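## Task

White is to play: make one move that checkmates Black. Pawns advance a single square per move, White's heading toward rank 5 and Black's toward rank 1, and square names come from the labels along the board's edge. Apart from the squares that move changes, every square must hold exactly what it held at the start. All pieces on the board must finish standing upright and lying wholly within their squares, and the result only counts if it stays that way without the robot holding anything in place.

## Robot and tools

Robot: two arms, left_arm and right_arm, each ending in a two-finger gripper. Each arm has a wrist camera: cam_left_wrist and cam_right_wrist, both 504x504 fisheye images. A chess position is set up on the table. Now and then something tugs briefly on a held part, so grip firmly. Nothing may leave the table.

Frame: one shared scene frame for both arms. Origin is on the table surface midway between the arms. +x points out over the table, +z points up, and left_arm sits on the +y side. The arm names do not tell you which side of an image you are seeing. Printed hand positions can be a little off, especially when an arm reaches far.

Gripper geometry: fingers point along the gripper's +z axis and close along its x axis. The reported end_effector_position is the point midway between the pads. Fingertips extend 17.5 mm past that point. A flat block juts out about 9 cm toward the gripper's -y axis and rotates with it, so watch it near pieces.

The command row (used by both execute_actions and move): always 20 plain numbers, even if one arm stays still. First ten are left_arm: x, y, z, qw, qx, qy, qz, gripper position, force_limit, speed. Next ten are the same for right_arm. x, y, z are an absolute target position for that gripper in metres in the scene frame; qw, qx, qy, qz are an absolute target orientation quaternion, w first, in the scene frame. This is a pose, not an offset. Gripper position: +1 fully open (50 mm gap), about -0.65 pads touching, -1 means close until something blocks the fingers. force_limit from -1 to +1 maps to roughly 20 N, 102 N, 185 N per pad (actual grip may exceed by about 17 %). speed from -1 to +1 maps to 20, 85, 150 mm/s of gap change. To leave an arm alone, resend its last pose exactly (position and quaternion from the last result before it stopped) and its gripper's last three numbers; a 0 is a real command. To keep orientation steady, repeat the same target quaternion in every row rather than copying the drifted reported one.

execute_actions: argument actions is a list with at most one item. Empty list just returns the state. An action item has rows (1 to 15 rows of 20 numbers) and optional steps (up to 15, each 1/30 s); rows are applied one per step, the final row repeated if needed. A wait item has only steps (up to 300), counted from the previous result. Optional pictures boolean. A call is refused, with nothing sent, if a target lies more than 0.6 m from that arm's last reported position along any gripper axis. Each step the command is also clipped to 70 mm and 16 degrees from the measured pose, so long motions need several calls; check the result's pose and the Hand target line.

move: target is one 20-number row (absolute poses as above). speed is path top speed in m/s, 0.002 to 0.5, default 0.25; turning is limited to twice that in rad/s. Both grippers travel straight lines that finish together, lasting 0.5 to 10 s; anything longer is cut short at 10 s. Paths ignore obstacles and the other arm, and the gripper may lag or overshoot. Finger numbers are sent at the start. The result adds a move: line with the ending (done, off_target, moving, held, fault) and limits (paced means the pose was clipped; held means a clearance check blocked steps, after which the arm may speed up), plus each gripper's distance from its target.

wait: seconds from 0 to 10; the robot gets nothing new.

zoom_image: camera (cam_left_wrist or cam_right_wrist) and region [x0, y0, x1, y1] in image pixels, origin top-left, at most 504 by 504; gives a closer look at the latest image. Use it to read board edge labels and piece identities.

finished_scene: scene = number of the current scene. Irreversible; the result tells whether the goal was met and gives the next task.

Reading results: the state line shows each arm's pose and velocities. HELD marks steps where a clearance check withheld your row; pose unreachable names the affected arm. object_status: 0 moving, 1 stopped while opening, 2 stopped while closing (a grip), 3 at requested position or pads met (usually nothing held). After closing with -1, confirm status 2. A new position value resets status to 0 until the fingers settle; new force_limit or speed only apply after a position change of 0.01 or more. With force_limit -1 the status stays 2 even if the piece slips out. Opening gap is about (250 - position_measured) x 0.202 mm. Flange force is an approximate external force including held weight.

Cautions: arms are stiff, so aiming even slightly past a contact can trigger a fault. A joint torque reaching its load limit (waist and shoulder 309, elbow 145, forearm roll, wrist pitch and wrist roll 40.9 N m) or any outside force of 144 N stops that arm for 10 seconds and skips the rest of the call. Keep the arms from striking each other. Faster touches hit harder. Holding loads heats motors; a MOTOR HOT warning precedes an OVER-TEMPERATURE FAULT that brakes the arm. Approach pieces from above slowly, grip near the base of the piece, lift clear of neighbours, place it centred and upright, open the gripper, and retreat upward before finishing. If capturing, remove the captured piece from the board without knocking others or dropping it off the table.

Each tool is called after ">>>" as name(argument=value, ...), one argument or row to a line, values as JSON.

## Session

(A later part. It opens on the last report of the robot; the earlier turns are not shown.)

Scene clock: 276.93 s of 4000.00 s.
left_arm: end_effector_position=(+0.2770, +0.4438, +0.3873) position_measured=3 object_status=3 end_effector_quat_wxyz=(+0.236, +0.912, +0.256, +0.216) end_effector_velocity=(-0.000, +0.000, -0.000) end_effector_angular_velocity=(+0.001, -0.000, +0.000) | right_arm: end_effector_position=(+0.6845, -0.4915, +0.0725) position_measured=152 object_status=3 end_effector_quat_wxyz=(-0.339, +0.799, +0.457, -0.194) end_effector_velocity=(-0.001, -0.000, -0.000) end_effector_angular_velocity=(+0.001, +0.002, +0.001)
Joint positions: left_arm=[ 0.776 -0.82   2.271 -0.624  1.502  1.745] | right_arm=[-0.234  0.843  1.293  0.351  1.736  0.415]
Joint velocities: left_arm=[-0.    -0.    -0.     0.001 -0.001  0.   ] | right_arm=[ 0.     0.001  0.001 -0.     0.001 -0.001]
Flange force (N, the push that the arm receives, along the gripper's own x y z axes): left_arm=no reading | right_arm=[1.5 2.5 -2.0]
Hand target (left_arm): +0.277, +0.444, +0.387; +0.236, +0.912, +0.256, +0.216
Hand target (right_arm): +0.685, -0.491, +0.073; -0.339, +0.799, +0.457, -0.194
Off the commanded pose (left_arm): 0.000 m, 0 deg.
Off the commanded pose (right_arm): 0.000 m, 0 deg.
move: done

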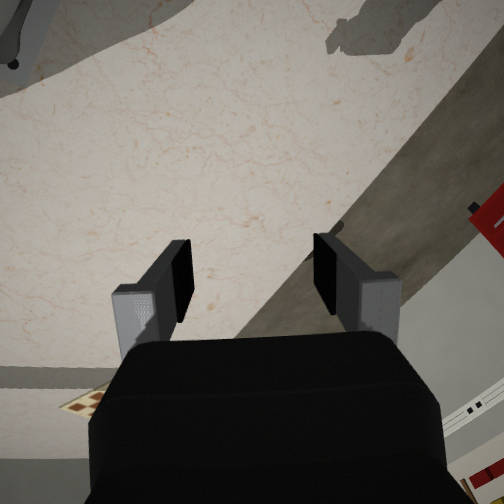

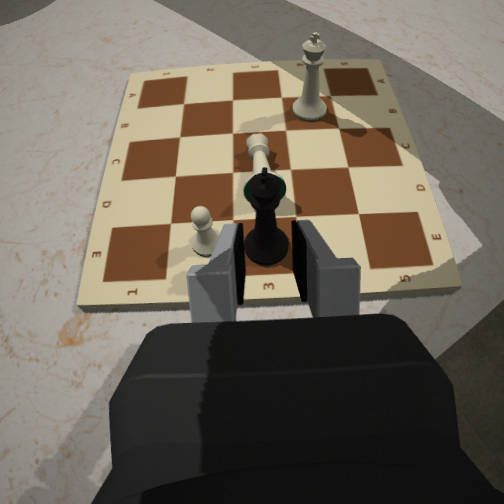

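>>> move(
  target=[0.277,0.4438,0.3873,0.236,0.912,0.256,0.216,1,0,0, 0.665,-0.48,0.16,0,0.8526,0.5225,0,0.0,0,-0.8],
  speed=0.25,
)

>>> move(
  target=[0.277,0.4438,0.3873,0.236,0.912,0.256,0.216,1,0,0, 0.5922,-0.4385,0.10,0.3603,0.7727,0.4735,0.2208,0.5,0,-0.5],
  speed=0.2,
)

>>> move(
  target=[0.277,0.4438,0.3873,0.236,0.912,0.256,0.216,1,0,0, 0.5922,-0.4385,0.04,0.3603,0.7727,0.4735,0.2208,0.5,0,-0.5],
  speed=0.04,
)

Scene clock: 307.23 s of 4000.00 s.
left_arm: end_effector_position=(+0.2770, +0.4438, +0.3873) position_measured=3 object_status=3 end_effector_quat_wxyz=(+0.236, +0.912, +0.256, +0.216) end_effector_velocity=(-0.000, +0.000, +0.001) end_effector_angular_velocity=(+0.002, -0.001, +0.000) | right_arm: end_effector_position=(+0.6650, -0.4800, +0.1600) position_measured=152 object_status=3 end_effector_quat_wxyz=(+0.000, +0.853, +0.522, -0.000) end_effector_velocity=(-0.000, +0.000, +0.000) end_effector_angular_velocity=(-0.000, -0.001, +0.000)
Joint positions: left_arm=[ 0.776 -0.82   2.271 -0.624  1.502  1.745] | right_arm=[-0.083  0.41   1.639 -0.001  1.093  0.581]
Joint velocities: left_arm=[ 0.001 -0.001 -0.001  0.     0.001  0.   ] | right_arm=[ 0.    -0.001  0.    -0.001 -0.     0.   ]
Flange force (N, the push that the arm receives, along the gripper's own x y z axes): left_arm=no reading | right_arm=[1.7 0.6 -2.0]
Hand target (left_arm): +0.277, +0.444, +0.387; +0.236, +0.912, +0.256, +0.216
Hand target (right_arm): +0.665, -0.480, +0.160; +0.000, +0.853, +0.522, -0.000
Off the commanded pose (left_arm): 0.000 m, 0 deg.
Off the commanded pose (right_arm): 0.000 m, 0 deg.
After step 90, 25.33 s passed at rest.
move: done

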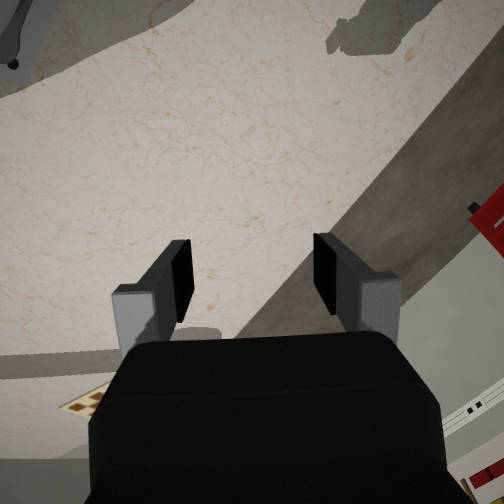

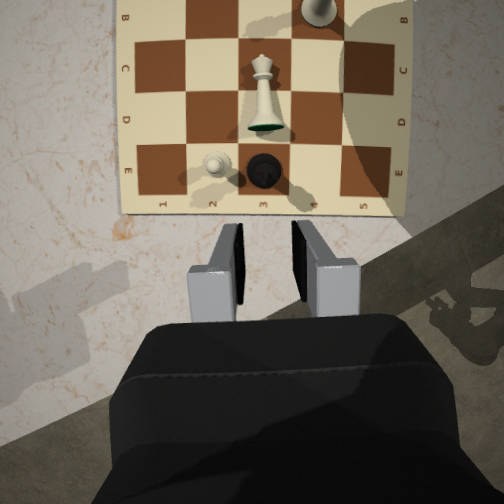

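Scene clock: 309.80 s of 4000.00 s.
left_arm: end_effector_position=(+0.2770, +0.4438, +0.3873) position_measured=3 object_status=3 end_effector_quat_wxyz=(+0.236, +0.912, +0.256, +0.216) end_effector_velocity=(-0.000, +0.000, +0.000) end_effector_angular_velocity=(+0.002, +0.001, +0.000) | right_arm: end_effector_position=(+0.5924, -0.4389, +0.1002) position_measured=78 object_status=3 end_effector_quat_wxyz=(+0.361, +0.773, +0.473, +0.221) end_effector_velocity=(-0.000, -0.000, +0.000) end_effector_angular_velocity=(-0.001, -0.001, -0.000)
Joint positions: left_arm=[ 0.776 -0.82   2.271 -0.624  1.502  1.745] | right_arm=[ 0.28   0.275  2.188 -1.485  0.674  2.186]
Joint velocities: left_arm=[-0.    -0.    -0.001  0.003  0.    -0.   ] | right_arm=[ 0.    -0.     0.001 -0.002  0.001  0.002]
Flange force (N, the push that the arm receives, along the gripper's own x y z axes): left_arm=no reading | right_arm=[0.8 1.3 -1.2]
Hand target (left_arm): +0.277, +0.444, +0.387; +0.236, +0.912, +0.256, +0.216
Hand target (right_arm): +0.592, -0.439, +0.100; +0.361, +0.773, +0.473, +0.221
Off the commanded pose (left_arm): 0.000 m, 0 deg.
Off the commanded pose (right_arm): 0.000 m, 0 deg.
move: done

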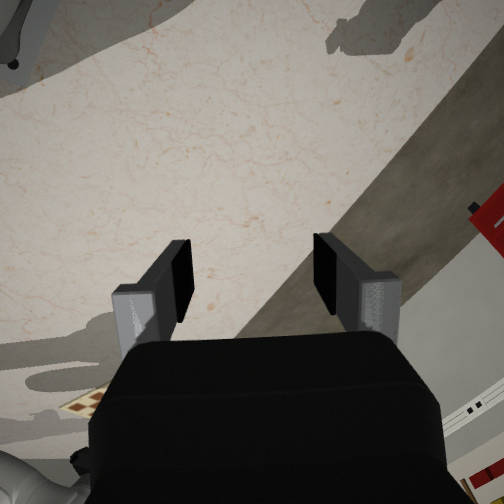

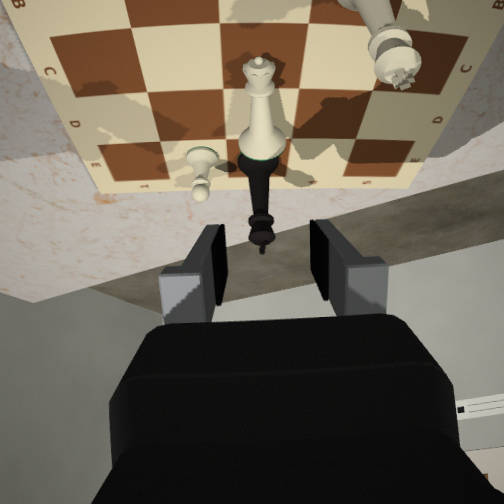

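Scene clock: 311.57 s of 4000.00 s.
left_arm: end_effector_position=(+0.2770, +0.4438, +0.3873) position_measured=3 object_status=3 end_effector_quat_wxyz=(+0.236, +0.912, +0.256, +0.216) end_effector_velocity=(+0.000, +0.000, +0.001) end_effector_angular_velocity=(+0.001, +0.000, -0.000) | right_arm: end_effector_position=(+0.5923, -0.4385, +0.0400) position_measured=78 object_status=3 end_effector_quat_wxyz=(+0.360, +0.773, +0.474, +0.221) end_effector_velocity=(-0.000, -0.000, -0.000) end_effector_angular_velocity=(-0.002, +0.000, -0.000)
Joint positions: left_arm=[ 0.776 -0.82   2.271 -0.624  1.502  1.745] | right_arm=[ 0.28   0.372  2.216 -1.644  0.671  2.388]
Joint velocities: left_arm=[ 0.     0.001 -0.001  0.001  0.     0.   ] | right_arm=[ 0.     0.     0.001 -0.     0.001 -0.   ]
Flange force (N, the push that the arm receives, along the gripper's own x y z axes): left_arm=no reading | right_arm=[-0.8 2.6 -1.6]
Hand target (left_arm): +0.277, +0.444, +0.387; +0.236, +0.912, +0.256, +0.216
Hand target (right_arm): +0.592, -0.439, +0.040; +0.360, +0.773, +0.474, +0.221
Off the commanded pose (left_arm): 0.000 m, 0 deg.
Off the commanded pose (right_arm): 0.000 m, 0 deg.
move: done

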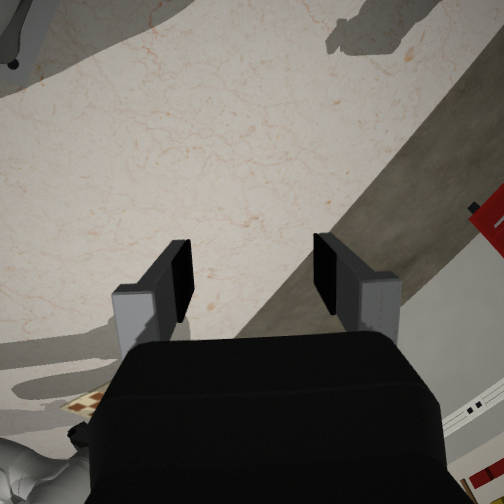

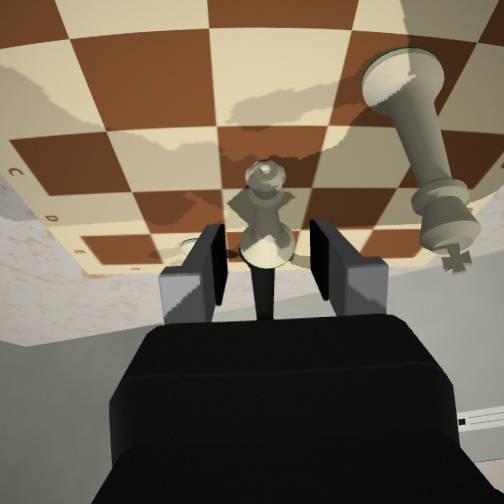

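>>> move(
  target=[0.277,0.4438,0.3873,0.236,0.912,0.256,0.216,1,0,0, 0.5922,-0.4385,0.031,0.3603,0.7727,0.4735,0.2208,0.2,0,-0.5],
  speed=0.008,
)

Scene clock: 328.17 s of 4000.00 s.
left_arm: end_effector_position=(+0.2770, +0.4438, +0.3873) position_measured=3 object_status=3 end_effector_quat_wxyz=(+0.236, +0.912, +0.256, +0.216) end_effector_velocity=(+0.000, +0.000, +0.000) end_effector_angular_velocity=(+0.001, -0.001, +0.001) | right_arm: end_effector_position=(+0.5922, -0.4385, +0.0310) position_measured=123 object_status=3 end_effector_quat_wxyz=(+0.360, +0.773, +0.474, +0.221) end_effector_velocity=(+0.000, +0.000, +0.001) end_effector_angular_velocity=(+0.000, -0.001, -0.000)
Joint positions: left_arm=[ 0.776 -0.82   2.271 -0.624  1.502  1.745] | right_arm=[ 0.28   0.388  2.219 -1.667  0.672  2.418]
Joint velocities: left_arm=[-0.    -0.    -0.    -0.    -0.001 -0.   ] | right_arm=[ 0.    -0.001 -0.001  0.     0.001  0.   ]
Flange force (N, the push that the arm receives, along the gripper's own x y z axes): left_arm=no reading | right_arm=[2.1 -0.1 -0.9]
Hand target (left_arm): +0.277, +0.444, +0.387; +0.236, +0.912, +0.256, +0.216
Hand target (right_arm): +0.592, -0.439, +0.031; +0.360, +0.773, +0.474, +0.221
Off the commanded pose (left_arm): 0.000 m, 0 deg.
Off the commanded pose (right_arm): 0.000 m, 0 deg.
After step 90, 12.27 s passed at rest.
move: done

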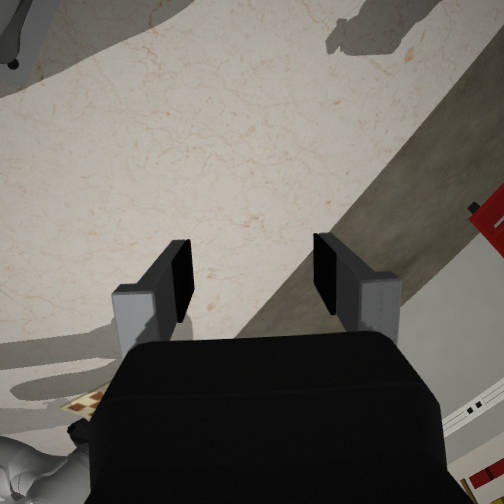

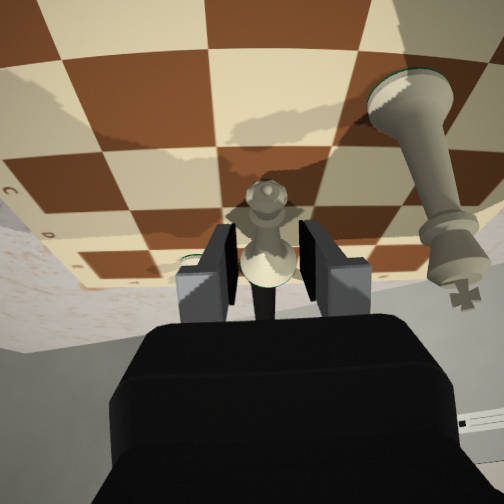

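>>> move(
  target=[0.277,0.4438,0.3873,0.236,0.912,0.256,0.216,1,0,0, 0.5922,-0.4385,0.0272,0.3603,0.7727,0.4735,0.2208,0.2,0,-0.5],
  speed=0.004,
)

>>> move(
  target=[0.277,0.4438,0.3873,0.236,0.912,0.256,0.216,1,0,0, 0.5922,-0.4385,0.0272,0.3603,0.7727,0.4735,0.2208,-1,0,-0.8],
)

Scene clock: 336.70 s of 4000.00 s.
left_arm: end_effector_position=(+0.2770, +0.4438, +0.3873) position_measured=3 object_status=3 end_effector_quat_wxyz=(+0.236, +0.912, +0.256, +0.216) end_effector_velocity=(-0.000, -0.000, -0.001) end_effector_angular_velocity=(-0.001, +0.002, +0.000) | right_arm: end_effector_position=(+0.5922, -0.4385, +0.0272) position_measured=123 object_status=3 end_effector_quat_wxyz=(+0.360, +0.773, +0.474, +0.221) end_effector_velocity=(-0.000, +0.001, +0.000) end_effector_angular_velocity=(+0.002, +0.000, +0.001)
Joint positions: left_arm=[ 0.776 -0.82   2.271 -0.624  1.502  1.745] | right_arm=[ 0.28   0.394  2.22  -1.676  0.673  2.43 ]
Joint velocities: left_arm=[ 0.    -0.     0.001  0.     0.001 -0.   ] | right_arm=[ 0.    -0.001  0.    -0.    -0.002  0.   ]
Flange force (N, the push that the arm receives, along the gripper's own x y z axes): left_arm=no reading | right_arm=[-0.7 2.4 -2.6]
Hand target (left_arm): +0.277, +0.444, +0.387; +0.236, +0.912, +0.256, +0.216
Hand target (right_arm): +0.592, -0.439, +0.027; +0.360, +0.773, +0.474, +0.221
Off the commanded pose (left_arm): 0.000 m, 0 deg.
Off the commanded pose (right_arm): 0.000 m, 0 deg.
After step 90, 4.37 s passed at rest.
move: done

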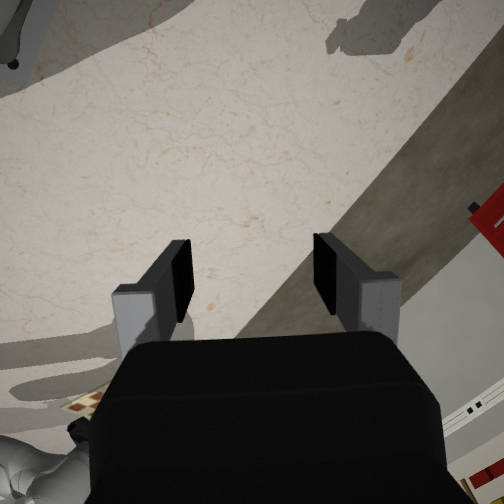

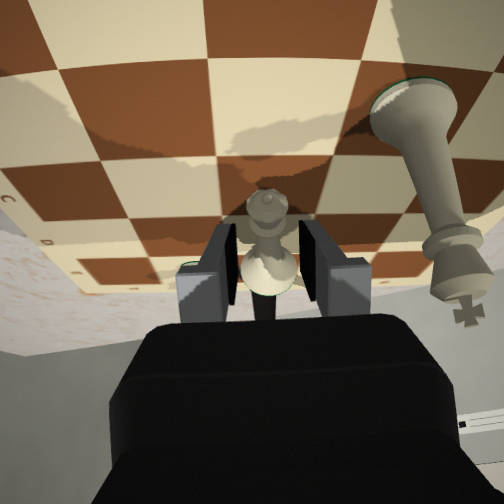

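Scene clock: 337.43 s of 4000.00 s.
left_arm: end_effector_position=(+0.2770, +0.4438, +0.3873) position_measured=3 object_status=3 end_effector_quat_wxyz=(+0.236, +0.912, +0.256, +0.216) end_effector_velocity=(-0.000, +0.000, -0.001) end_effector_angular_velocity=(-0.001, +0.001, +0.001) | right_arm: end_effector_position=(+0.5922, -0.4385, +0.0272) position_measured=206 object_status=0 end_effector_quat_wxyz=(+0.360, +0.773, +0.474, +0.221) end_effector_velocity=(-0.000, -0.000, -0.001) end_effector_angular_velocity=(-0.000, +0.001, +0.001)
Joint positions: left_arm=[ 0.776 -0.82   2.271 -0.624  1.502  1.745] | right_arm=[ 0.28   0.394  2.22  -1.676  0.673  2.43 ]
Joint velocities: left_arm=[ 0.001  0.     0.001  0.001 -0.     0.   ] | right_arm=[ 0.     0.     0.001 -0.    -0.001  0.   ]
Flange force (N, the push that the arm receives, along the gripper's own x y z axes): left_arm=no reading | right_arm=[1.2 4.6 -2.5]
Hand target (left_arm): +0.277, +0.444, +0.387; +0.236, +0.912, +0.256, +0.216
Hand target (right_arm): +0.592, -0.439, +0.027; +0.360, +0.773, +0.474, +0.221
Off the commanded pose (left_arm): 0.000 m, 0 deg.
Off the commanded pose (right_arm): 0.000 m, 0 deg.
move: done

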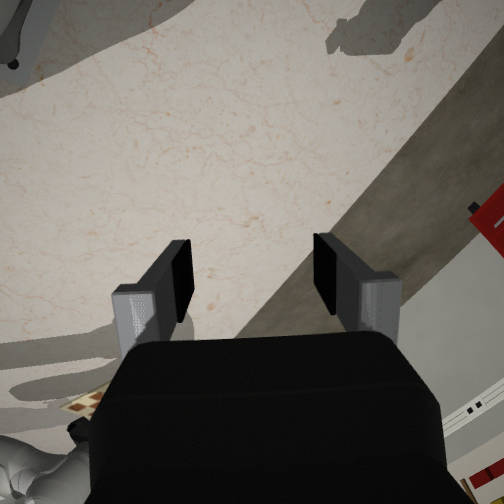

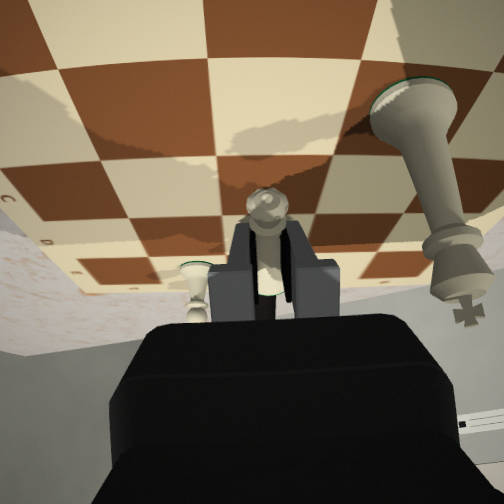

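>>> move(
  target=[0.277,0.4438,0.3873,0.236,0.912,0.256,0.216,1,0,0, 0.5922,-0.4385,0.12,0.3603,0.7727,0.4735,0.2208,-1,0,-0.8],
  speed=0.08,
)

>>> move(
  target=[0.277,0.4438,0.3873,0.236,0.912,0.256,0.216,1,0,0, 0.6,-0.45,0.14,0,0.99,0.139,0,-1,0,-0.8],
  speed=0.25,
)

>>> move(
  target=[0.277,0.4438,0.3873,0.236,0.912,0.256,0.216,1,0,0, 0.6053,-0.4586,0.125,-0.3924,0.8813,-0.2403,0.107,-1,0,-0.8],
  speed=0.25,
)

Scene clock: 353.37 s of 4000.00 s.
left_arm: end_effector_position=(+0.2770, +0.4438, +0.3873) position_measured=3 object_status=3 end_effector_quat_wxyz=(+0.236, +0.912, +0.256, +0.216) end_effector_velocity=(+0.000, -0.000, +0.001) end_effector_angular_velocity=(+0.002, -0.003, -0.000) | right_arm: end_effector_position=(+0.5921, -0.4385, +0.1200) position_measured=206 object_status=2 end_effector_quat_wxyz=(+0.360, +0.773, +0.474, +0.221) end_effector_velocity=(+0.000, +0.000, +0.001) end_effector_angular_velocity=(+0.001, -0.001, +0.000)
Joint positions: left_arm=[ 0.776 -0.82   2.271 -0.624  1.502  1.745] | right_arm=[ 0.28   0.244  2.175 -1.43   0.676  2.116]
Joint velocities: left_arm=[-0.001 -0.001 -0.001 -0.    -0.001 -0.   ] | right_arm=[-0.    -0.001 -0.     0.    -0.001 -0.   ]
Flange force (N, the push that the arm receives, along the gripper's own x y z axes): left_arm=no reading | right_arm=[-1.7 2.1 -0.9]
Hand target (left_arm): +0.277, +0.444, +0.387; +0.236, +0.912, +0.256, +0.216
Hand target (right_arm): +0.592, -0.438, +0.120; +0.360, +0.773, +0.474, +0.221
Off the commanded pose (left_arm): 0.000 m, 0 deg.
Off the commanded pose (right_arm): 0.000 m, 0 deg.
After step 90, 11.47 s passed at rest.
move: done

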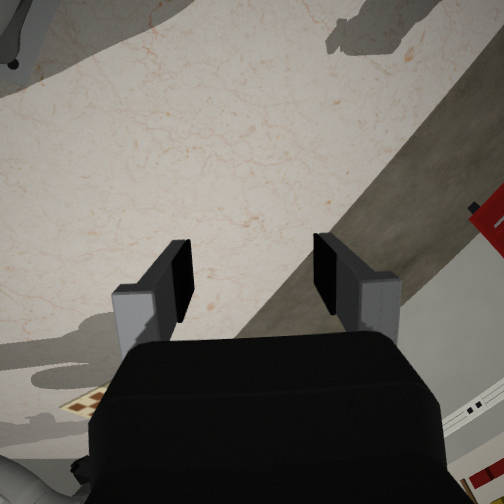

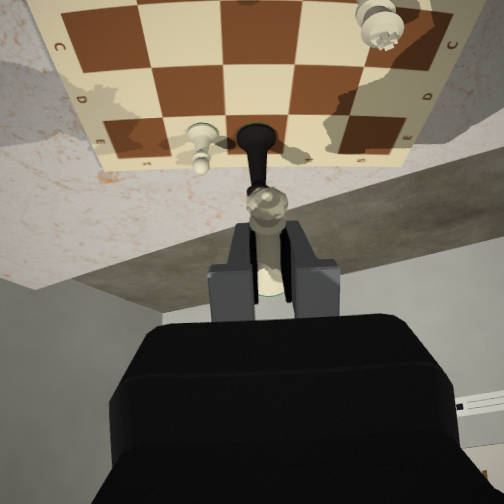

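Scene clock: 356.07 s of 4000.00 s.
left_arm: end_effector_position=(+0.2770, +0.4438, +0.3873) position_measured=3 object_status=3 end_effector_quat_wxyz=(+0.236, +0.912, +0.256, +0.216) end_effector_velocity=(-0.000, -0.001, +0.000) end_effector_angular_velocity=(-0.002, -0.000, -0.001) | right_arm: end_effector_position=(+0.5998, -0.4497, +0.1400) position_measured=206 object_status=2 end_effector_quat_wxyz=(-0.001, +0.990, +0.140, -0.000) end_effector_velocity=(-0.000, -0.000, -0.000) end_effector_angular_velocity=(-0.000, +0.002, -0.000)
Joint positions: left_arm=[ 0.776 -0.82   2.271 -0.624  1.502  1.745] | right_arm=[-0.044  0.318  1.814  0.002  1.011  1.438]
Joint velocities: left_arm=[ 0.001 -0.     0.    -0.002  0.002  0.   ] | right_arm=[-0.     0.001 -0.    -0.     0.002 -0.   ]
Flange force (N, the push that the arm receives, along the gripper's own x y z axes): left_arm=no reading | right_arm=[1.4 -0.1 -1.0]
Hand target (left_arm): +0.277, +0.444, +0.387; +0.236, +0.912, +0.256, +0.216
Hand target (right_arm): +0.600, -0.450, +0.140; -0.001, +0.990, +0.140, -0.000
Off the commanded pose (left_arm): 0.000 m, 0 deg.
Off the commanded pose (right_arm): 0.000 m, 0 deg.
move: done

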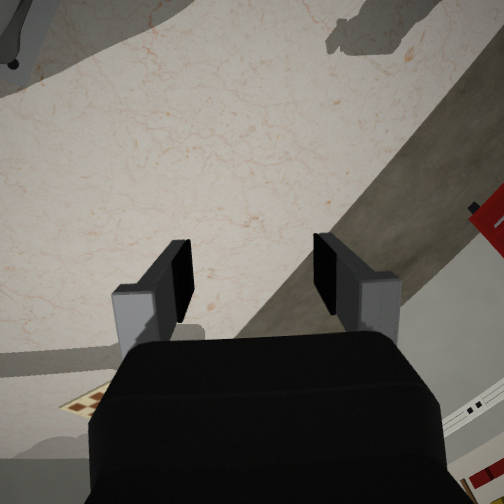

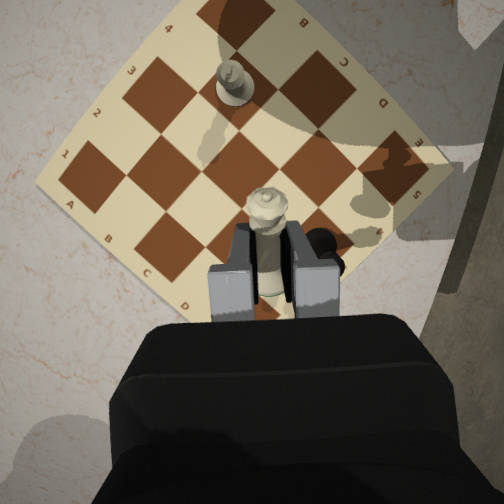

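Scene clock: 358.73 s of 4000.00 s.
left_arm: end_effector_position=(+0.2770, +0.4438, +0.3873) position_measured=3 object_status=3 end_effector_quat_wxyz=(+0.236, +0.912, +0.256, +0.216) end_effector_velocity=(+0.000, +0.000, -0.000) end_effector_angular_velocity=(-0.002, -0.001, +0.002) | right_arm: end_effector_position=(+0.6057, -0.4588, +0.1253) position_measured=206 object_status=2 end_effector_quat_wxyz=(-0.393, +0.881, -0.240, +0.108) end_effector_velocity=(-0.001, +0.000, -0.000) end_effector_angular_velocity=(+0.001, +0.001, +0.001)
Joint positions: left_arm=[ 0.776 -0.82   2.271 -0.624  1.502  1.745] | right_arm=[-0.372  0.298  2.166  1.268  0.82   0.933]
Joint velocities: left_arm=[ 0.002  0.001  0.001 -0.002 -0.001  0.   ] | right_arm=[-0.     0.001  0.001  0.     0.002 -0.001]
Flange force (N, the push that the arm receives, along the gripper's own x y z axes): left_arm=no reading | right_arm=[1.9 -0.8 -0.3]
Hand target (left_arm): +0.277, +0.444, +0.387; +0.236, +0.912, +0.256, +0.216
Hand target (right_arm): +0.606, -0.459, +0.125; -0.393, +0.881, -0.240, +0.108
Off the commanded pose (left_arm): 0.000 m, 0 deg.
Off the commanded pose (right_arm): 0.001 m, 0 deg.
move: done

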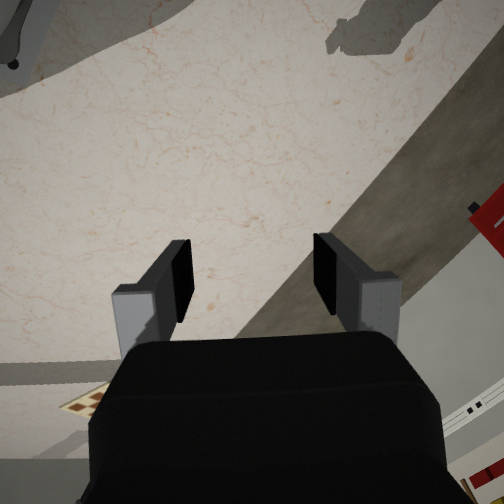

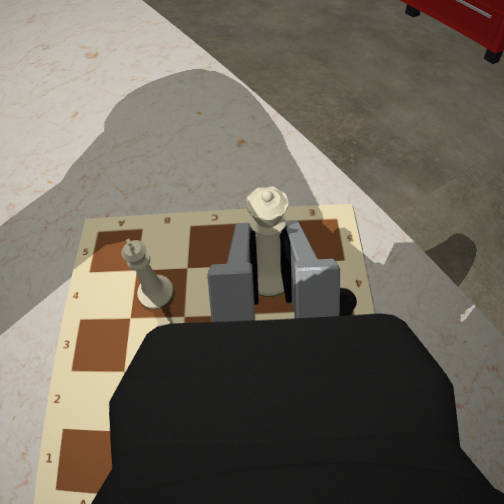

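>>> move(
  target=[0.277,0.4438,0.3873,0.236,0.912,0.256,0.216,1,0,0, 0.6053,-0.4586,0.047,-0.3924,0.8813,-0.2403,0.107,-1,0,-0.8],
  speed=0.05,
)

Scene clock: 364.27 s of 4000.00 s.
left_arm: end_effector_position=(+0.2770, +0.4438, +0.3873) position_measured=3 object_status=3 end_effector_quat_wxyz=(+0.236, +0.912, +0.256, +0.216) end_effector_velocity=(-0.001, -0.000, -0.000) end_effector_angular_velocity=(-0.001, +0.001, +0.000) | right_arm: end_effector_position=(+0.6054, -0.4586, +0.0469) position_measured=206 object_status=2 end_effector_quat_wxyz=(-0.392, +0.881, -0.240, +0.107) end_effector_velocity=(-0.000, +0.001, +0.000) end_effector_angular_velocity=(+0.001, -0.000, +0.002)
Joint positions: left_arm=[ 0.776 -0.82   2.271 -0.624  1.502  1.745] | right_arm=[-0.371  0.425  2.199  1.418  0.783  0.718]
Joint velocities: left_arm=[ 0.001 -0.     0.001  0.     0.001  0.   ] | right_arm=[ 0.     0.     0.    -0.     0.002 -0.001]
Flange force (N, the push that the arm receives, along the gripper's own x y z axes): left_arm=no reading | right_arm=[1.5 -1.5 -0.6]
Hand target (left_arm): +0.277, +0.444, +0.387; +0.236, +0.912, +0.256, +0.216
Hand target (right_arm): +0.605, -0.459, +0.047; -0.392, +0.881, -0.240, +0.107
Off the commanded pose (left_arm): 0.000 m, 0 deg.
Off the commanded pose (right_arm): 0.000 m, 0 deg.
After step 90, 0.70 s passed at rest.
move: done

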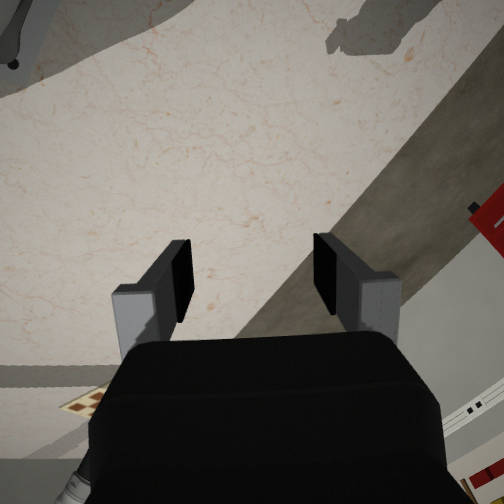

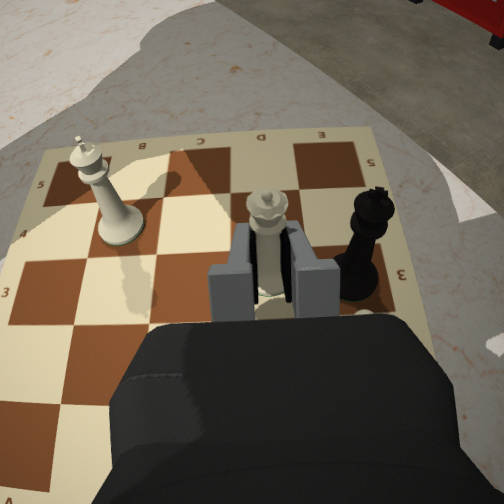

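>>> move(
  target=[0.277,0.4438,0.3873,0.236,0.912,0.256,0.216,1,0,0, 0.6053,-0.4586,0.041,-0.3924,0.8813,-0.2403,0.107,-1,0,-0.8],
  speed=0.005,
)

>>> execute_actions(
  actions=[
    {"rows":[[0.277,0.4438,0.3873,0.236,0.912,0.256,0.216,1,0,0, 0.6053,-0.4586,0.0402,-0.3924,0.8813,-0.2403,0.107,-1,0,-0.8]],"steps":8},
  ],
  pictures=false,
)

Scene clock: 373.90 s of 4000.00 s.
left_arm: end_effector_position=(+0.2770, +0.4438, +0.3873) position_measured=3 object_status=3 end_effector_quat_wxyz=(+0.236, +0.912, +0.256, +0.216) end_effector_velocity=(+0.000, -0.000, -0.000) end_effector_angular_velocity=(-0.001, -0.000, +0.001) | right_arm: end_effector_position=(+0.6053, -0.4586, +0.0410) position_measured=206 object_status=2 end_effector_quat_wxyz=(-0.392, +0.881, -0.240, +0.107) end_effector_velocity=(+0.000, +0.000, +0.001) end_effector_angular_velocity=(+0.001, -0.001, +0.000)
Joint positions: left_arm=[ 0.776 -0.82   2.271 -0.624  1.502  1.745] | right_arm=[-0.371  0.435  2.2    1.429  0.781  0.702]
Joint velocities: left_arm=[ 0.    -0.     0.    -0.001 -0.    -0.   ] | right_arm=[-0.    -0.001 -0.     0.     0.001 -0.001]
Flange force (N, the push that the arm receives, along the gripper's own x y z axes): left_arm=no reading | right_arm=[0.6 -0.4 0.3]
Hand target (left_arm): +0.277, +0.444, +0.387; +0.236, +0.912, +0.256, +0.216
Hand target (right_arm): +0.605, -0.459, +0.041; -0.392, +0.881, -0.240, +0.107
Off the commanded pose (left_arm): 0.000 m, 0 deg.
Off the commanded pose (right_arm): 0.000 m, 0 deg.
After step 90, 5.23 s passed at rest.
move: done

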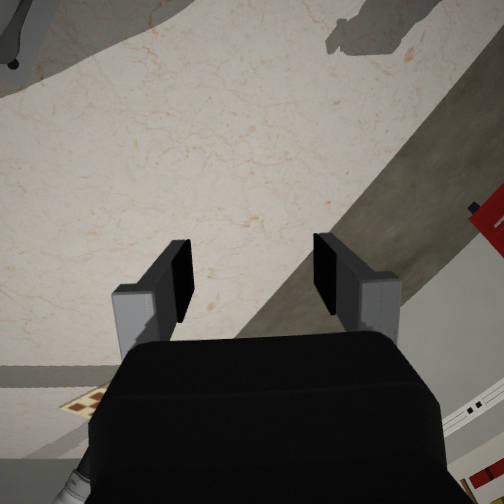

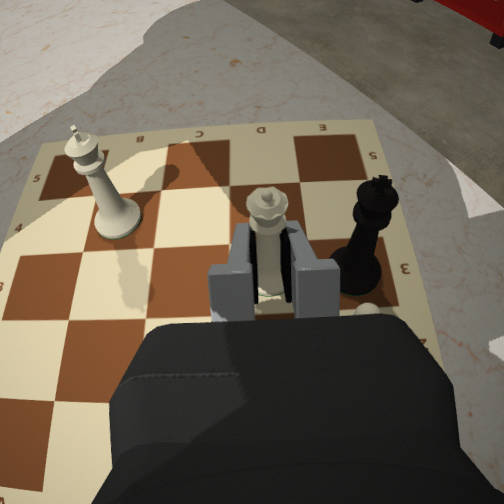

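Scene clock: 374.17 s of 4000.00 s.
left_arm: end_effector_position=(+0.2770, +0.4438, +0.3873) position_measured=3 object_status=3 end_effector_quat_wxyz=(+0.236, +0.912, +0.256, +0.216) end_effector_velocity=(+0.000, -0.000, +0.000) end_effector_angular_velocity=(-0.001, -0.001, -0.000) | right_arm: end_effector_position=(+0.6053, -0.4586, +0.0402) position_measured=206 object_status=2 end_effector_quat_wxyz=(-0.392, +0.881, -0.240, +0.107) end_effector_velocity=(+0.001, -0.000, +0.000) end_effector_angular_velocity=(-0.002, -0.001, -0.000)
Joint positions: left_arm=[ 0.776 -0.82   2.271 -0.624  1.502  1.745] | right_arm=[-0.371  0.436  2.201  1.431  0.781  0.7  ]
Joint velocities: left_arm=[ 0.     0.    -0.    -0.001  0.001  0.   ] | right_arm=[ 0.    -0.    -0.001 -0.001 -0.001  0.   ]
Flange force (N, the push that the arm receives, along the gripper's own x y z axes): left_arm=no reading | right_arm=[0.7 -2.2 -1.6]
Hand target (left_arm): +0.277, +0.444, +0.387; +0.236, +0.912, +0.256, +0.216
Hand target (right_arm): +0.605, -0.459, +0.040; -0.392, +0.881, -0.240, +0.107
Off the commanded pose (left_arm): 0.000 m, 0 deg.
Off the commanded pose (right_arm): 0.000 m, 0 deg.
Steps of this call (steps 1 to 8: all 8 steps of this action). Readings (end_effector_position | what the end effector reports):
1: left_arm (+0.2770, +0.4438, +0.3873) | right_arm (+0.6053, -0.4586, +0.0410) | left_arm position_measured=3 object_status=3 | right_arm position_measured=206 object_status=2
2: left_arm (+0.2770, +0.4438, +0.3873) | right_arm (+0.6053, -0.4586, +0.0407) | left_arm position_measured=3 object_status=3 | right_arm position_measured=206 object_status=2
4: left_arm (+0.2770, +0.4438, +0.3873) | right_arm (+0.6053, -0.4586, +0.0402) | left_arm position_measured=3 object_status=3 | right_arm position_measured=206 object_status=2
8: the state above

>>> execute_actions(
  actions=[
    {"rows":[[0.277,0.4438,0.3873,0.236,0.912,0.256,0.216,1,0,0, 0.6053,-0.4586,0.0396,-0.3924,0.8813,-0.2403,0.107,-1,0,-0.8]],"steps":8},
  ],
  pictures=false,
)

>>> execute_actions(
  actions=[
    {"rows":[[0.277,0.4438,0.3873,0.236,0.912,0.256,0.216,1,0,0, 0.6053,-0.4586,0.039,-0.3924,0.8813,-0.2403,0.107,-1,0,-0.8]],"steps":8},
  ],
  pictures=false,
)

Scene clock: 380.40 s of 4000.00 s.
left_arm: end_effector_position=(+0.2770, +0.4438, +0.3873) position_measured=3 object_status=3 end_effector_quat_wxyz=(+0.236, +0.912, +0.256, +0.216) end_effector_velocity=(+0.000, -0.000, +0.000) end_effector_angular_velocity=(-0.001, +0.000, -0.001) | right_arm: end_effector_position=(+0.6054, -0.4586, +0.0397) position_measured=206 object_status=2 end_effector_quat_wxyz=(-0.392, +0.881, -0.240, +0.107) end_effector_velocity=(+0.001, -0.001, -0.000) end_effector_angular_velocity=(-0.002, -0.001, -0.001)
Joint positions: left_arm=[ 0.776 -0.82   2.271 -0.624  1.502  1.745] | right_arm=[-0.371  0.438  2.201  1.432  0.781  0.698]
Joint velocities: left_arm=[ 0.     0.001 -0.001 -0.001  0.001 -0.   ] | right_arm=[-0.     0.    -0.001 -0.    -0.002 -0.001]
Flange force (N, the push that the arm receives, along the gripper's own x y z axes): left_arm=no reading | right_arm=[0.0 -0.7 -0.2]
Hand target (left_arm): +0.277, +0.444, +0.387; +0.236, +0.912, +0.256, +0.216
Hand target (right_arm): +0.605, -0.459, +0.040; -0.392, +0.881, -0.240, +0.107
Off the commanded pose (left_arm): 0.000 m, 0 deg.
Off the commanded pose (right_arm): 0.000 m, 0 deg.
Steps of this call (steps 1 to 90: nothing new was sent; then 2.97 s passed at rest; steps 91 to 98: all 8 steps of this action). Readings (end_effector_position | what the end effector reports):
91: left_arm (+0.2770, +0.4438, +0.3873) | right_arm (+0.6053, -0.4586, +0.0402) | left_arm position_measured=3 object_status=3 | right_arm position_measured=206 object_status=2
92: left_arm (+0.2770, +0.4438, +0.3873) | right_arm (+0.6053, -0.4586, +0.0400) | left_arm position_measured=3 object_status=3 | right_arm position_measured=206 object_status=2
94: left_arm (+0.2770, +0.4438, +0.3873) | right_arm (+0.6054, -0.4586, +0.0397) | left_arm position_measured=3 object_status=3 | right_arm position_measured=206 object_status=2
98: the state above

Scene clock: 380.67 s of 4000.00 s.
left_arm: end_effector_position=(+0.2770, +0.4438, +0.3873) position_measured=3 object_status=3 end_effector_quat_wxyz=(+0.236, +0.912, +0.256, +0.216) end_effector_velocity=(+0.000, +0.000, -0.001) end_effector_angular_velocity=(-0.000, +0.001, +0.001) | right_arm: end_effector_position=(+0.6053, -0.4586, +0.0390) position_measured=206 object_status=2 end_effector_quat_wxyz=(-0.392, +0.881, -0.240, +0.107) end_effector_velocity=(-0.000, +0.000, -0.000) end_effector_angular_velocity=(+0.000, +0.000, +0.000)
Joint positions: left_arm=[ 0.776 -0.82   2.271 -0.624  1.502  1.745] | right_arm=[-0.371  0.439  2.201  1.433  0.781  0.696]
Joint velocities: left_arm=[ 0.     0.001  0.001  0.001 -0.001 -0.   ] | right_arm=[-0.    -0.     0.001  0.     0.    -0.   ]
Flange force (N, the push that the arm receives, along the gripper's own x y z axes): left_arm=no reading | right_arm=[-0.2 -2.5 -1.5]
Hand target (left_arm): +0.277, +0.444, +0.387; +0.236, +0.912, +0.256, +0.216
Hand target (right_arm): +0.605, -0.459, +0.039; -0.392, +0.881, -0.240, +0.107
Off the commanded pose (left_arm): 0.000 m, 0 deg.
Off the commanded pose (right_arm): 0.000 m, 0 deg.
Steps of this call (steps 1 to 8: all 8 steps of this action). Readings (end_effector_position | what the end effector reports):
1: left_arm (+0.2770, +0.4438, +0.3873) | right_arm (+0.6054, -0.4586, +0.0396) | left_arm position_measured=3 object_status=3 | right_arm position_measured=206 object_status=2
2: left_arm (+0.2770, +0.4438, +0.3873) | right_arm (+0.6054, -0.4586, +0.0394) | left_arm position_measured=3 object_status=3 | right_arm position_measured=206 object_status=2
4: left_arm (+0.2770, +0.4438, +0.3873) | right_arm (+0.6054, -0.4586, +0.0391) | left_arm position_measured=3 object_status=3 | right_arm position_measured=206 object_status=2
8: the state above

>>> execute_actions(
  actions=[
    {"rows":[[0.277,0.4438,0.3873,0.236,0.912,0.256,0.216,1,0,0, 0.6053,-0.4586,0.0384,-0.3924,0.8813,-0.2403,0.107,-1,0,-0.8]],"steps":8},
  ],
  pictures=false,
)

>>> execute_actions(
  actions=[
    {"rows":[[0.277,0.4438,0.3873,0.236,0.912,0.256,0.216,1,0,0, 0.6053,-0.4586,0.0378,-0.3924,0.8813,-0.2403,0.107,-1,0,-0.8]],"steps":8},
  ],
)

Scene clock: 387.93 s of 4000.00 s.
left_arm: end_effector_position=(+0.2770, +0.4438, +0.3873) position_measured=3 object_status=3 end_effector_quat_wxyz=(+0.236, +0.912, +0.256, +0.216) end_effector_velocity=(+0.000, -0.000, +0.000) end_effector_angular_velocity=(-0.001, -0.000, +0.000) | right_arm: end_effector_position=(+0.6053, -0.4586, +0.0384) position_measured=206 object_status=2 end_effector_quat_wxyz=(-0.392, +0.881, -0.240, +0.107) end_effector_velocity=(-0.000, -0.000, -0.000) end_effector_angular_velocity=(+0.001, +0.000, -0.000)
Joint positions: left_arm=[ 0.776 -0.82   2.271 -0.624  1.502  1.745] | right_arm=[-0.371  0.44   2.201  1.434  0.781  0.695]
Joint velocities: left_arm=[ 0.     0.     0.    -0.001 -0.    -0.   ] | right_arm=[-0.     0.    -0.    -0.     0.001  0.   ]
Flange force (N, the push that the arm receives, along the gripper's own x y z axes): left_arm=no reading | right_arm=[1.4 -0.9 0.7]
Hand target (left_arm): +0.277, +0.444, +0.387; +0.236, +0.912, +0.256, +0.216
Hand target (right_arm): +0.605, -0.459, +0.038; -0.392, +0.881, -0.240, +0.107
Off the commanded pose (left_arm): 0.000 m, 0 deg.
Off the commanded pose (right_arm): 0.000 m, 0 deg.
Steps of this call (steps 1 to 90: nothing new was sent; then 4.00 s passed at rest; steps 91 to 98: all 8 steps of this action). Readings (end_effector_position | what the end effector reports):
91: left_arm (+0.2770, +0.4438, +0.3873) | right_arm (+0.6053, -0.4586, +0.0390) | left_arm position_measured=3 object_status=3 | right_arm position_measured=206 object_status=2
92: left_arm (+0.2770, +0.4438, +0.3873) | right_arm (+0.6053, -0.4586, +0.0388) | left_arm position_measured=3 object_status=3 | right_arm position_measured=206 object_status=2
94: left_arm (+0.2770, +0.4438, +0.3873) | right_arm (+0.6053, -0.4586, +0.0384) | left_arm position_measured=3 object_status=3 | right_arm position_measured=206 object_status=2
98: the state above

Scene clock: 388.20 s of 4000.00 s.
left_arm: end_effector_position=(+0.2770, +0.4438, +0.3873) position_measured=3 object_status=3 end_effector_quat_wxyz=(+0.236, +0.912, +0.256, +0.216) end_effector_velocity=(+0.000, -0.000, +0.000) end_effector_angular_velocity=(-0.001, +0.000, -0.002) | right_arm: end_effector_position=(+0.6053, -0.4586, +0.0378) position_measured=206 object_status=2 end_effector_quat_wxyz=(-0.392, +0.881, -0.240, +0.107) end_effector_velocity=(-0.000, +0.001, -0.000) end_effector_angular_velocity=(+0.002, +0.001, +0.001)
Joint positions: left_arm=[ 0.776 -0.82   2.271 -0.624  1.502  1.745] | right_arm=[-0.371  0.441  2.201  1.435  0.781  0.693]
Joint velocities: left_arm=[-0.001  0.001 -0.001 -0.001  0.001 -0.   ] | right_arm=[ 0.     0.001 -0.     0.     0.001 -0.   ]
Flange force (N, the push that the arm receives, along the gripper's own x y z axes): left_arm=no reading | right_arm=[0.4 -1.4 0.1]
Hand target (left_arm): +0.277, +0.444, +0.387; +0.236, +0.912, +0.256, +0.216
Hand target (right_arm): +0.605, -0.459, +0.038; -0.392, +0.881, -0.240, +0.107
Off the commanded pose (left_arm): 0.000 m, 0 deg.
Off the commanded pose (right_arm): 0.000 m, 0 deg.
Steps of this call (steps 1 to 8: all 8 steps of this action). Readings (end_effector_position | what the end effector reports):
1: left_arm (+0.2770, +0.4438, +0.3873) | right_arm (+0.6053, -0.4586, +0.0384) | left_arm position_measured=3 object_status=3 | right_arm position_measured=206 object_status=2
2: left_arm (+0.2770, +0.4438, +0.3873) | right_arm (+0.6053, -0.4586, +0.0382) | left_arm position_measured=3 object_status=3 | right_arm position_measured=206 object_status=2
4: left_arm (+0.2770, +0.4438, +0.3873) | right_arm (+0.6053, -0.4586, +0.0378) | left_arm position_measured=3 object_status=3 | right_arm position_measured=206 object_status=2
8: the state above

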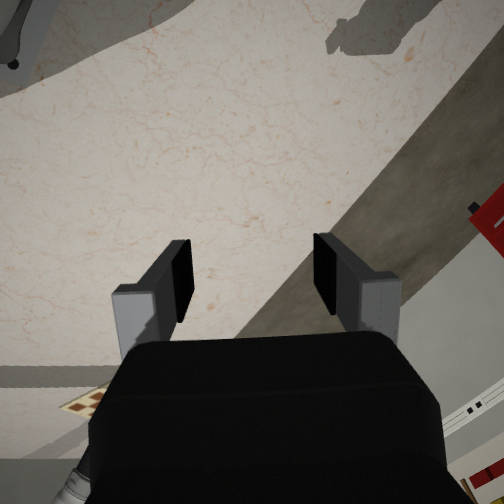

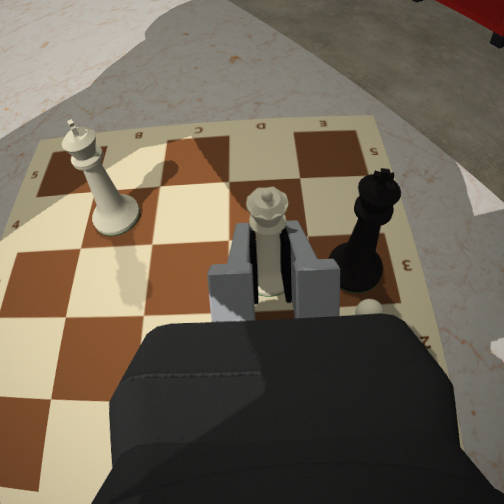

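>>> execute_actions(
  actions=[
    {"rows":[[0.277,0.4438,0.3873,0.236,0.912,0.256,0.216,1,0,0, 0.6053,-0.4586,0.0372,-0.3924,0.8813,-0.2403,0.107,-1,0,-0.8]],"steps":8},
  ],
  pictures=false,
)

>>> execute_actions(
  actions=[
    {"rows":[[0.277,0.4438,0.3873,0.236,0.912,0.256,0.216,1,0,0, 0.6053,-0.4586,0.0366,-0.3924,0.8813,-0.2403,0.107,-1,0,-0.8]],"steps":8},
  ],
  pictures=false,
)

Scene clock: 394.97 s of 4000.00 s.
left_arm: end_effector_position=(+0.2770, +0.4438, +0.3873) position_measured=3 object_status=3 end_effector_quat_wxyz=(+0.236, +0.912, +0.256, +0.216) end_effector_velocity=(-0.000, +0.000, -0.000) end_effector_angular_velocity=(+0.001, +0.001, -0.000) | right_arm: end_effector_position=(+0.6053, -0.4586, +0.0372) position_measured=206 object_status=2 end_effector_quat_wxyz=(-0.392, +0.881, -0.240, +0.107) end_effector_velocity=(+0.000, -0.000, -0.000) end_effector_angular_velocity=(+0.000, +0.000, +0.000)
Joint positions: left_arm=[ 0.776 -0.82   2.271 -0.624  1.502  1.745] | right_arm=[-0.371  0.442  2.201  1.437  0.78   0.691]
Joint velocities: left_arm=[-0.     0.    -0.     0.002  0.     0.   ] | right_arm=[-0.  0. -0. -0.  0. -0.]
Flange force (N, the push that the arm receives, along the gripper's own x y z axes): left_arm=no reading | right_arm=[-0.9 -3.2 -4.0]
Hand target (left_arm): +0.277, +0.444, +0.387; +0.236, +0.912, +0.256, +0.216
Hand target (right_arm): +0.605, -0.459, +0.037; -0.392, +0.881, -0.240, +0.107
Off the commanded pose (left_arm): 0.000 m, 0 deg.
Off the commanded pose (right_arm): 0.000 m, 0 deg.
Steps of this call (steps 1 to 90: nothing new was sent; then 3.50 s passed at rest; steps 91 to 98: all 8 steps of this action). Readings (end_effector_position | what the end effector reports):
91: left_arm (+0.2770, +0.4438, +0.3873) | right_arm (+0.6053, -0.4586, +0.0378) | left_arm position_measured=3 object_status=3 | right_arm position_measured=206 object_status=2
92: left_arm (+0.2770, +0.4438, +0.3873) | right_arm (+0.6053, -0.4586, +0.0376) | left_arm position_measured=3 object_status=3 | right_arm position_measured=206 object_status=2
94: left_arm (+0.2770, +0.4438, +0.3873) | right_arm (+0.6053, -0.4586, +0.0372) | left_arm position_measured=3 object_status=3 | right_arm position_measured=206 object_status=2
98: the state above

Scene clock: 395.23 s of 4000.00 s.
left_arm: end_effector_position=(+0.2770, +0.4438, +0.3873) position_measured=3 object_status=3 end_effector_quat_wxyz=(+0.236, +0.912, +0.256, +0.216) end_effector_velocity=(+0.000, -0.000, +0.001) end_effector_angular_velocity=(+0.000, -0.002, -0.001) | right_arm: end_effector_position=(+0.6053, -0.4586, +0.0366) position_measured=206 object_status=2 end_effector_quat_wxyz=(-0.392, +0.881, -0.240, +0.107) end_effector_velocity=(+0.000, +0.000, +0.000) end_effector_angular_velocity=(-0.000, -0.000, -0.000)
Joint positions: left_arm=[ 0.776 -0.82   2.271 -0.624  1.502  1.745] | right_arm=[-0.371  0.443  2.201  1.438  0.78   0.69 ]
Joint velocities: left_arm=[-0.002 -0.    -0.001 -0.001 -0.001 -0.   ] | right_arm=[ 0.    -0.    -0.     0.001 -0.    -0.   ]
Flange force (N, the push that the arm receives, along the gripper's own x y z axes): left_arm=no reading | right_arm=[0.8 -1.0 0.4]
Hand target (left_arm): +0.277, +0.444, +0.387; +0.236, +0.912, +0.256, +0.216
Hand target (right_arm): +0.605, -0.459, +0.037; -0.392, +0.881, -0.240, +0.107
Off the commanded pose (left_arm): 0.000 m, 0 deg.
Off the commanded pose (right_arm): 0.000 m, 0 deg.
Steps of this call (steps 1 to 8: all 8 steps of this action). Readings (end_effector_position | what the end effector reports):
1: left_arm (+0.2770, +0.4438, +0.3873) | right_arm (+0.6053, -0.4586, +0.0372) | left_arm position_measured=3 object_status=3 | right_arm position_measured=206 object_status=2
2: left_arm (+0.2770, +0.4438, +0.3873) | right_arm (+0.6053, -0.4586, +0.0370) | left_arm position_measured=3 object_status=3 | right_arm position_measured=206 object_status=2
4: left_arm (+0.2770, +0.4438, +0.3873) | right_arm (+0.6053, -0.4586, +0.0366) | left_arm position_measured=3 object_status=3 | right_arm position_measured=206 object_status=2
8: the state above


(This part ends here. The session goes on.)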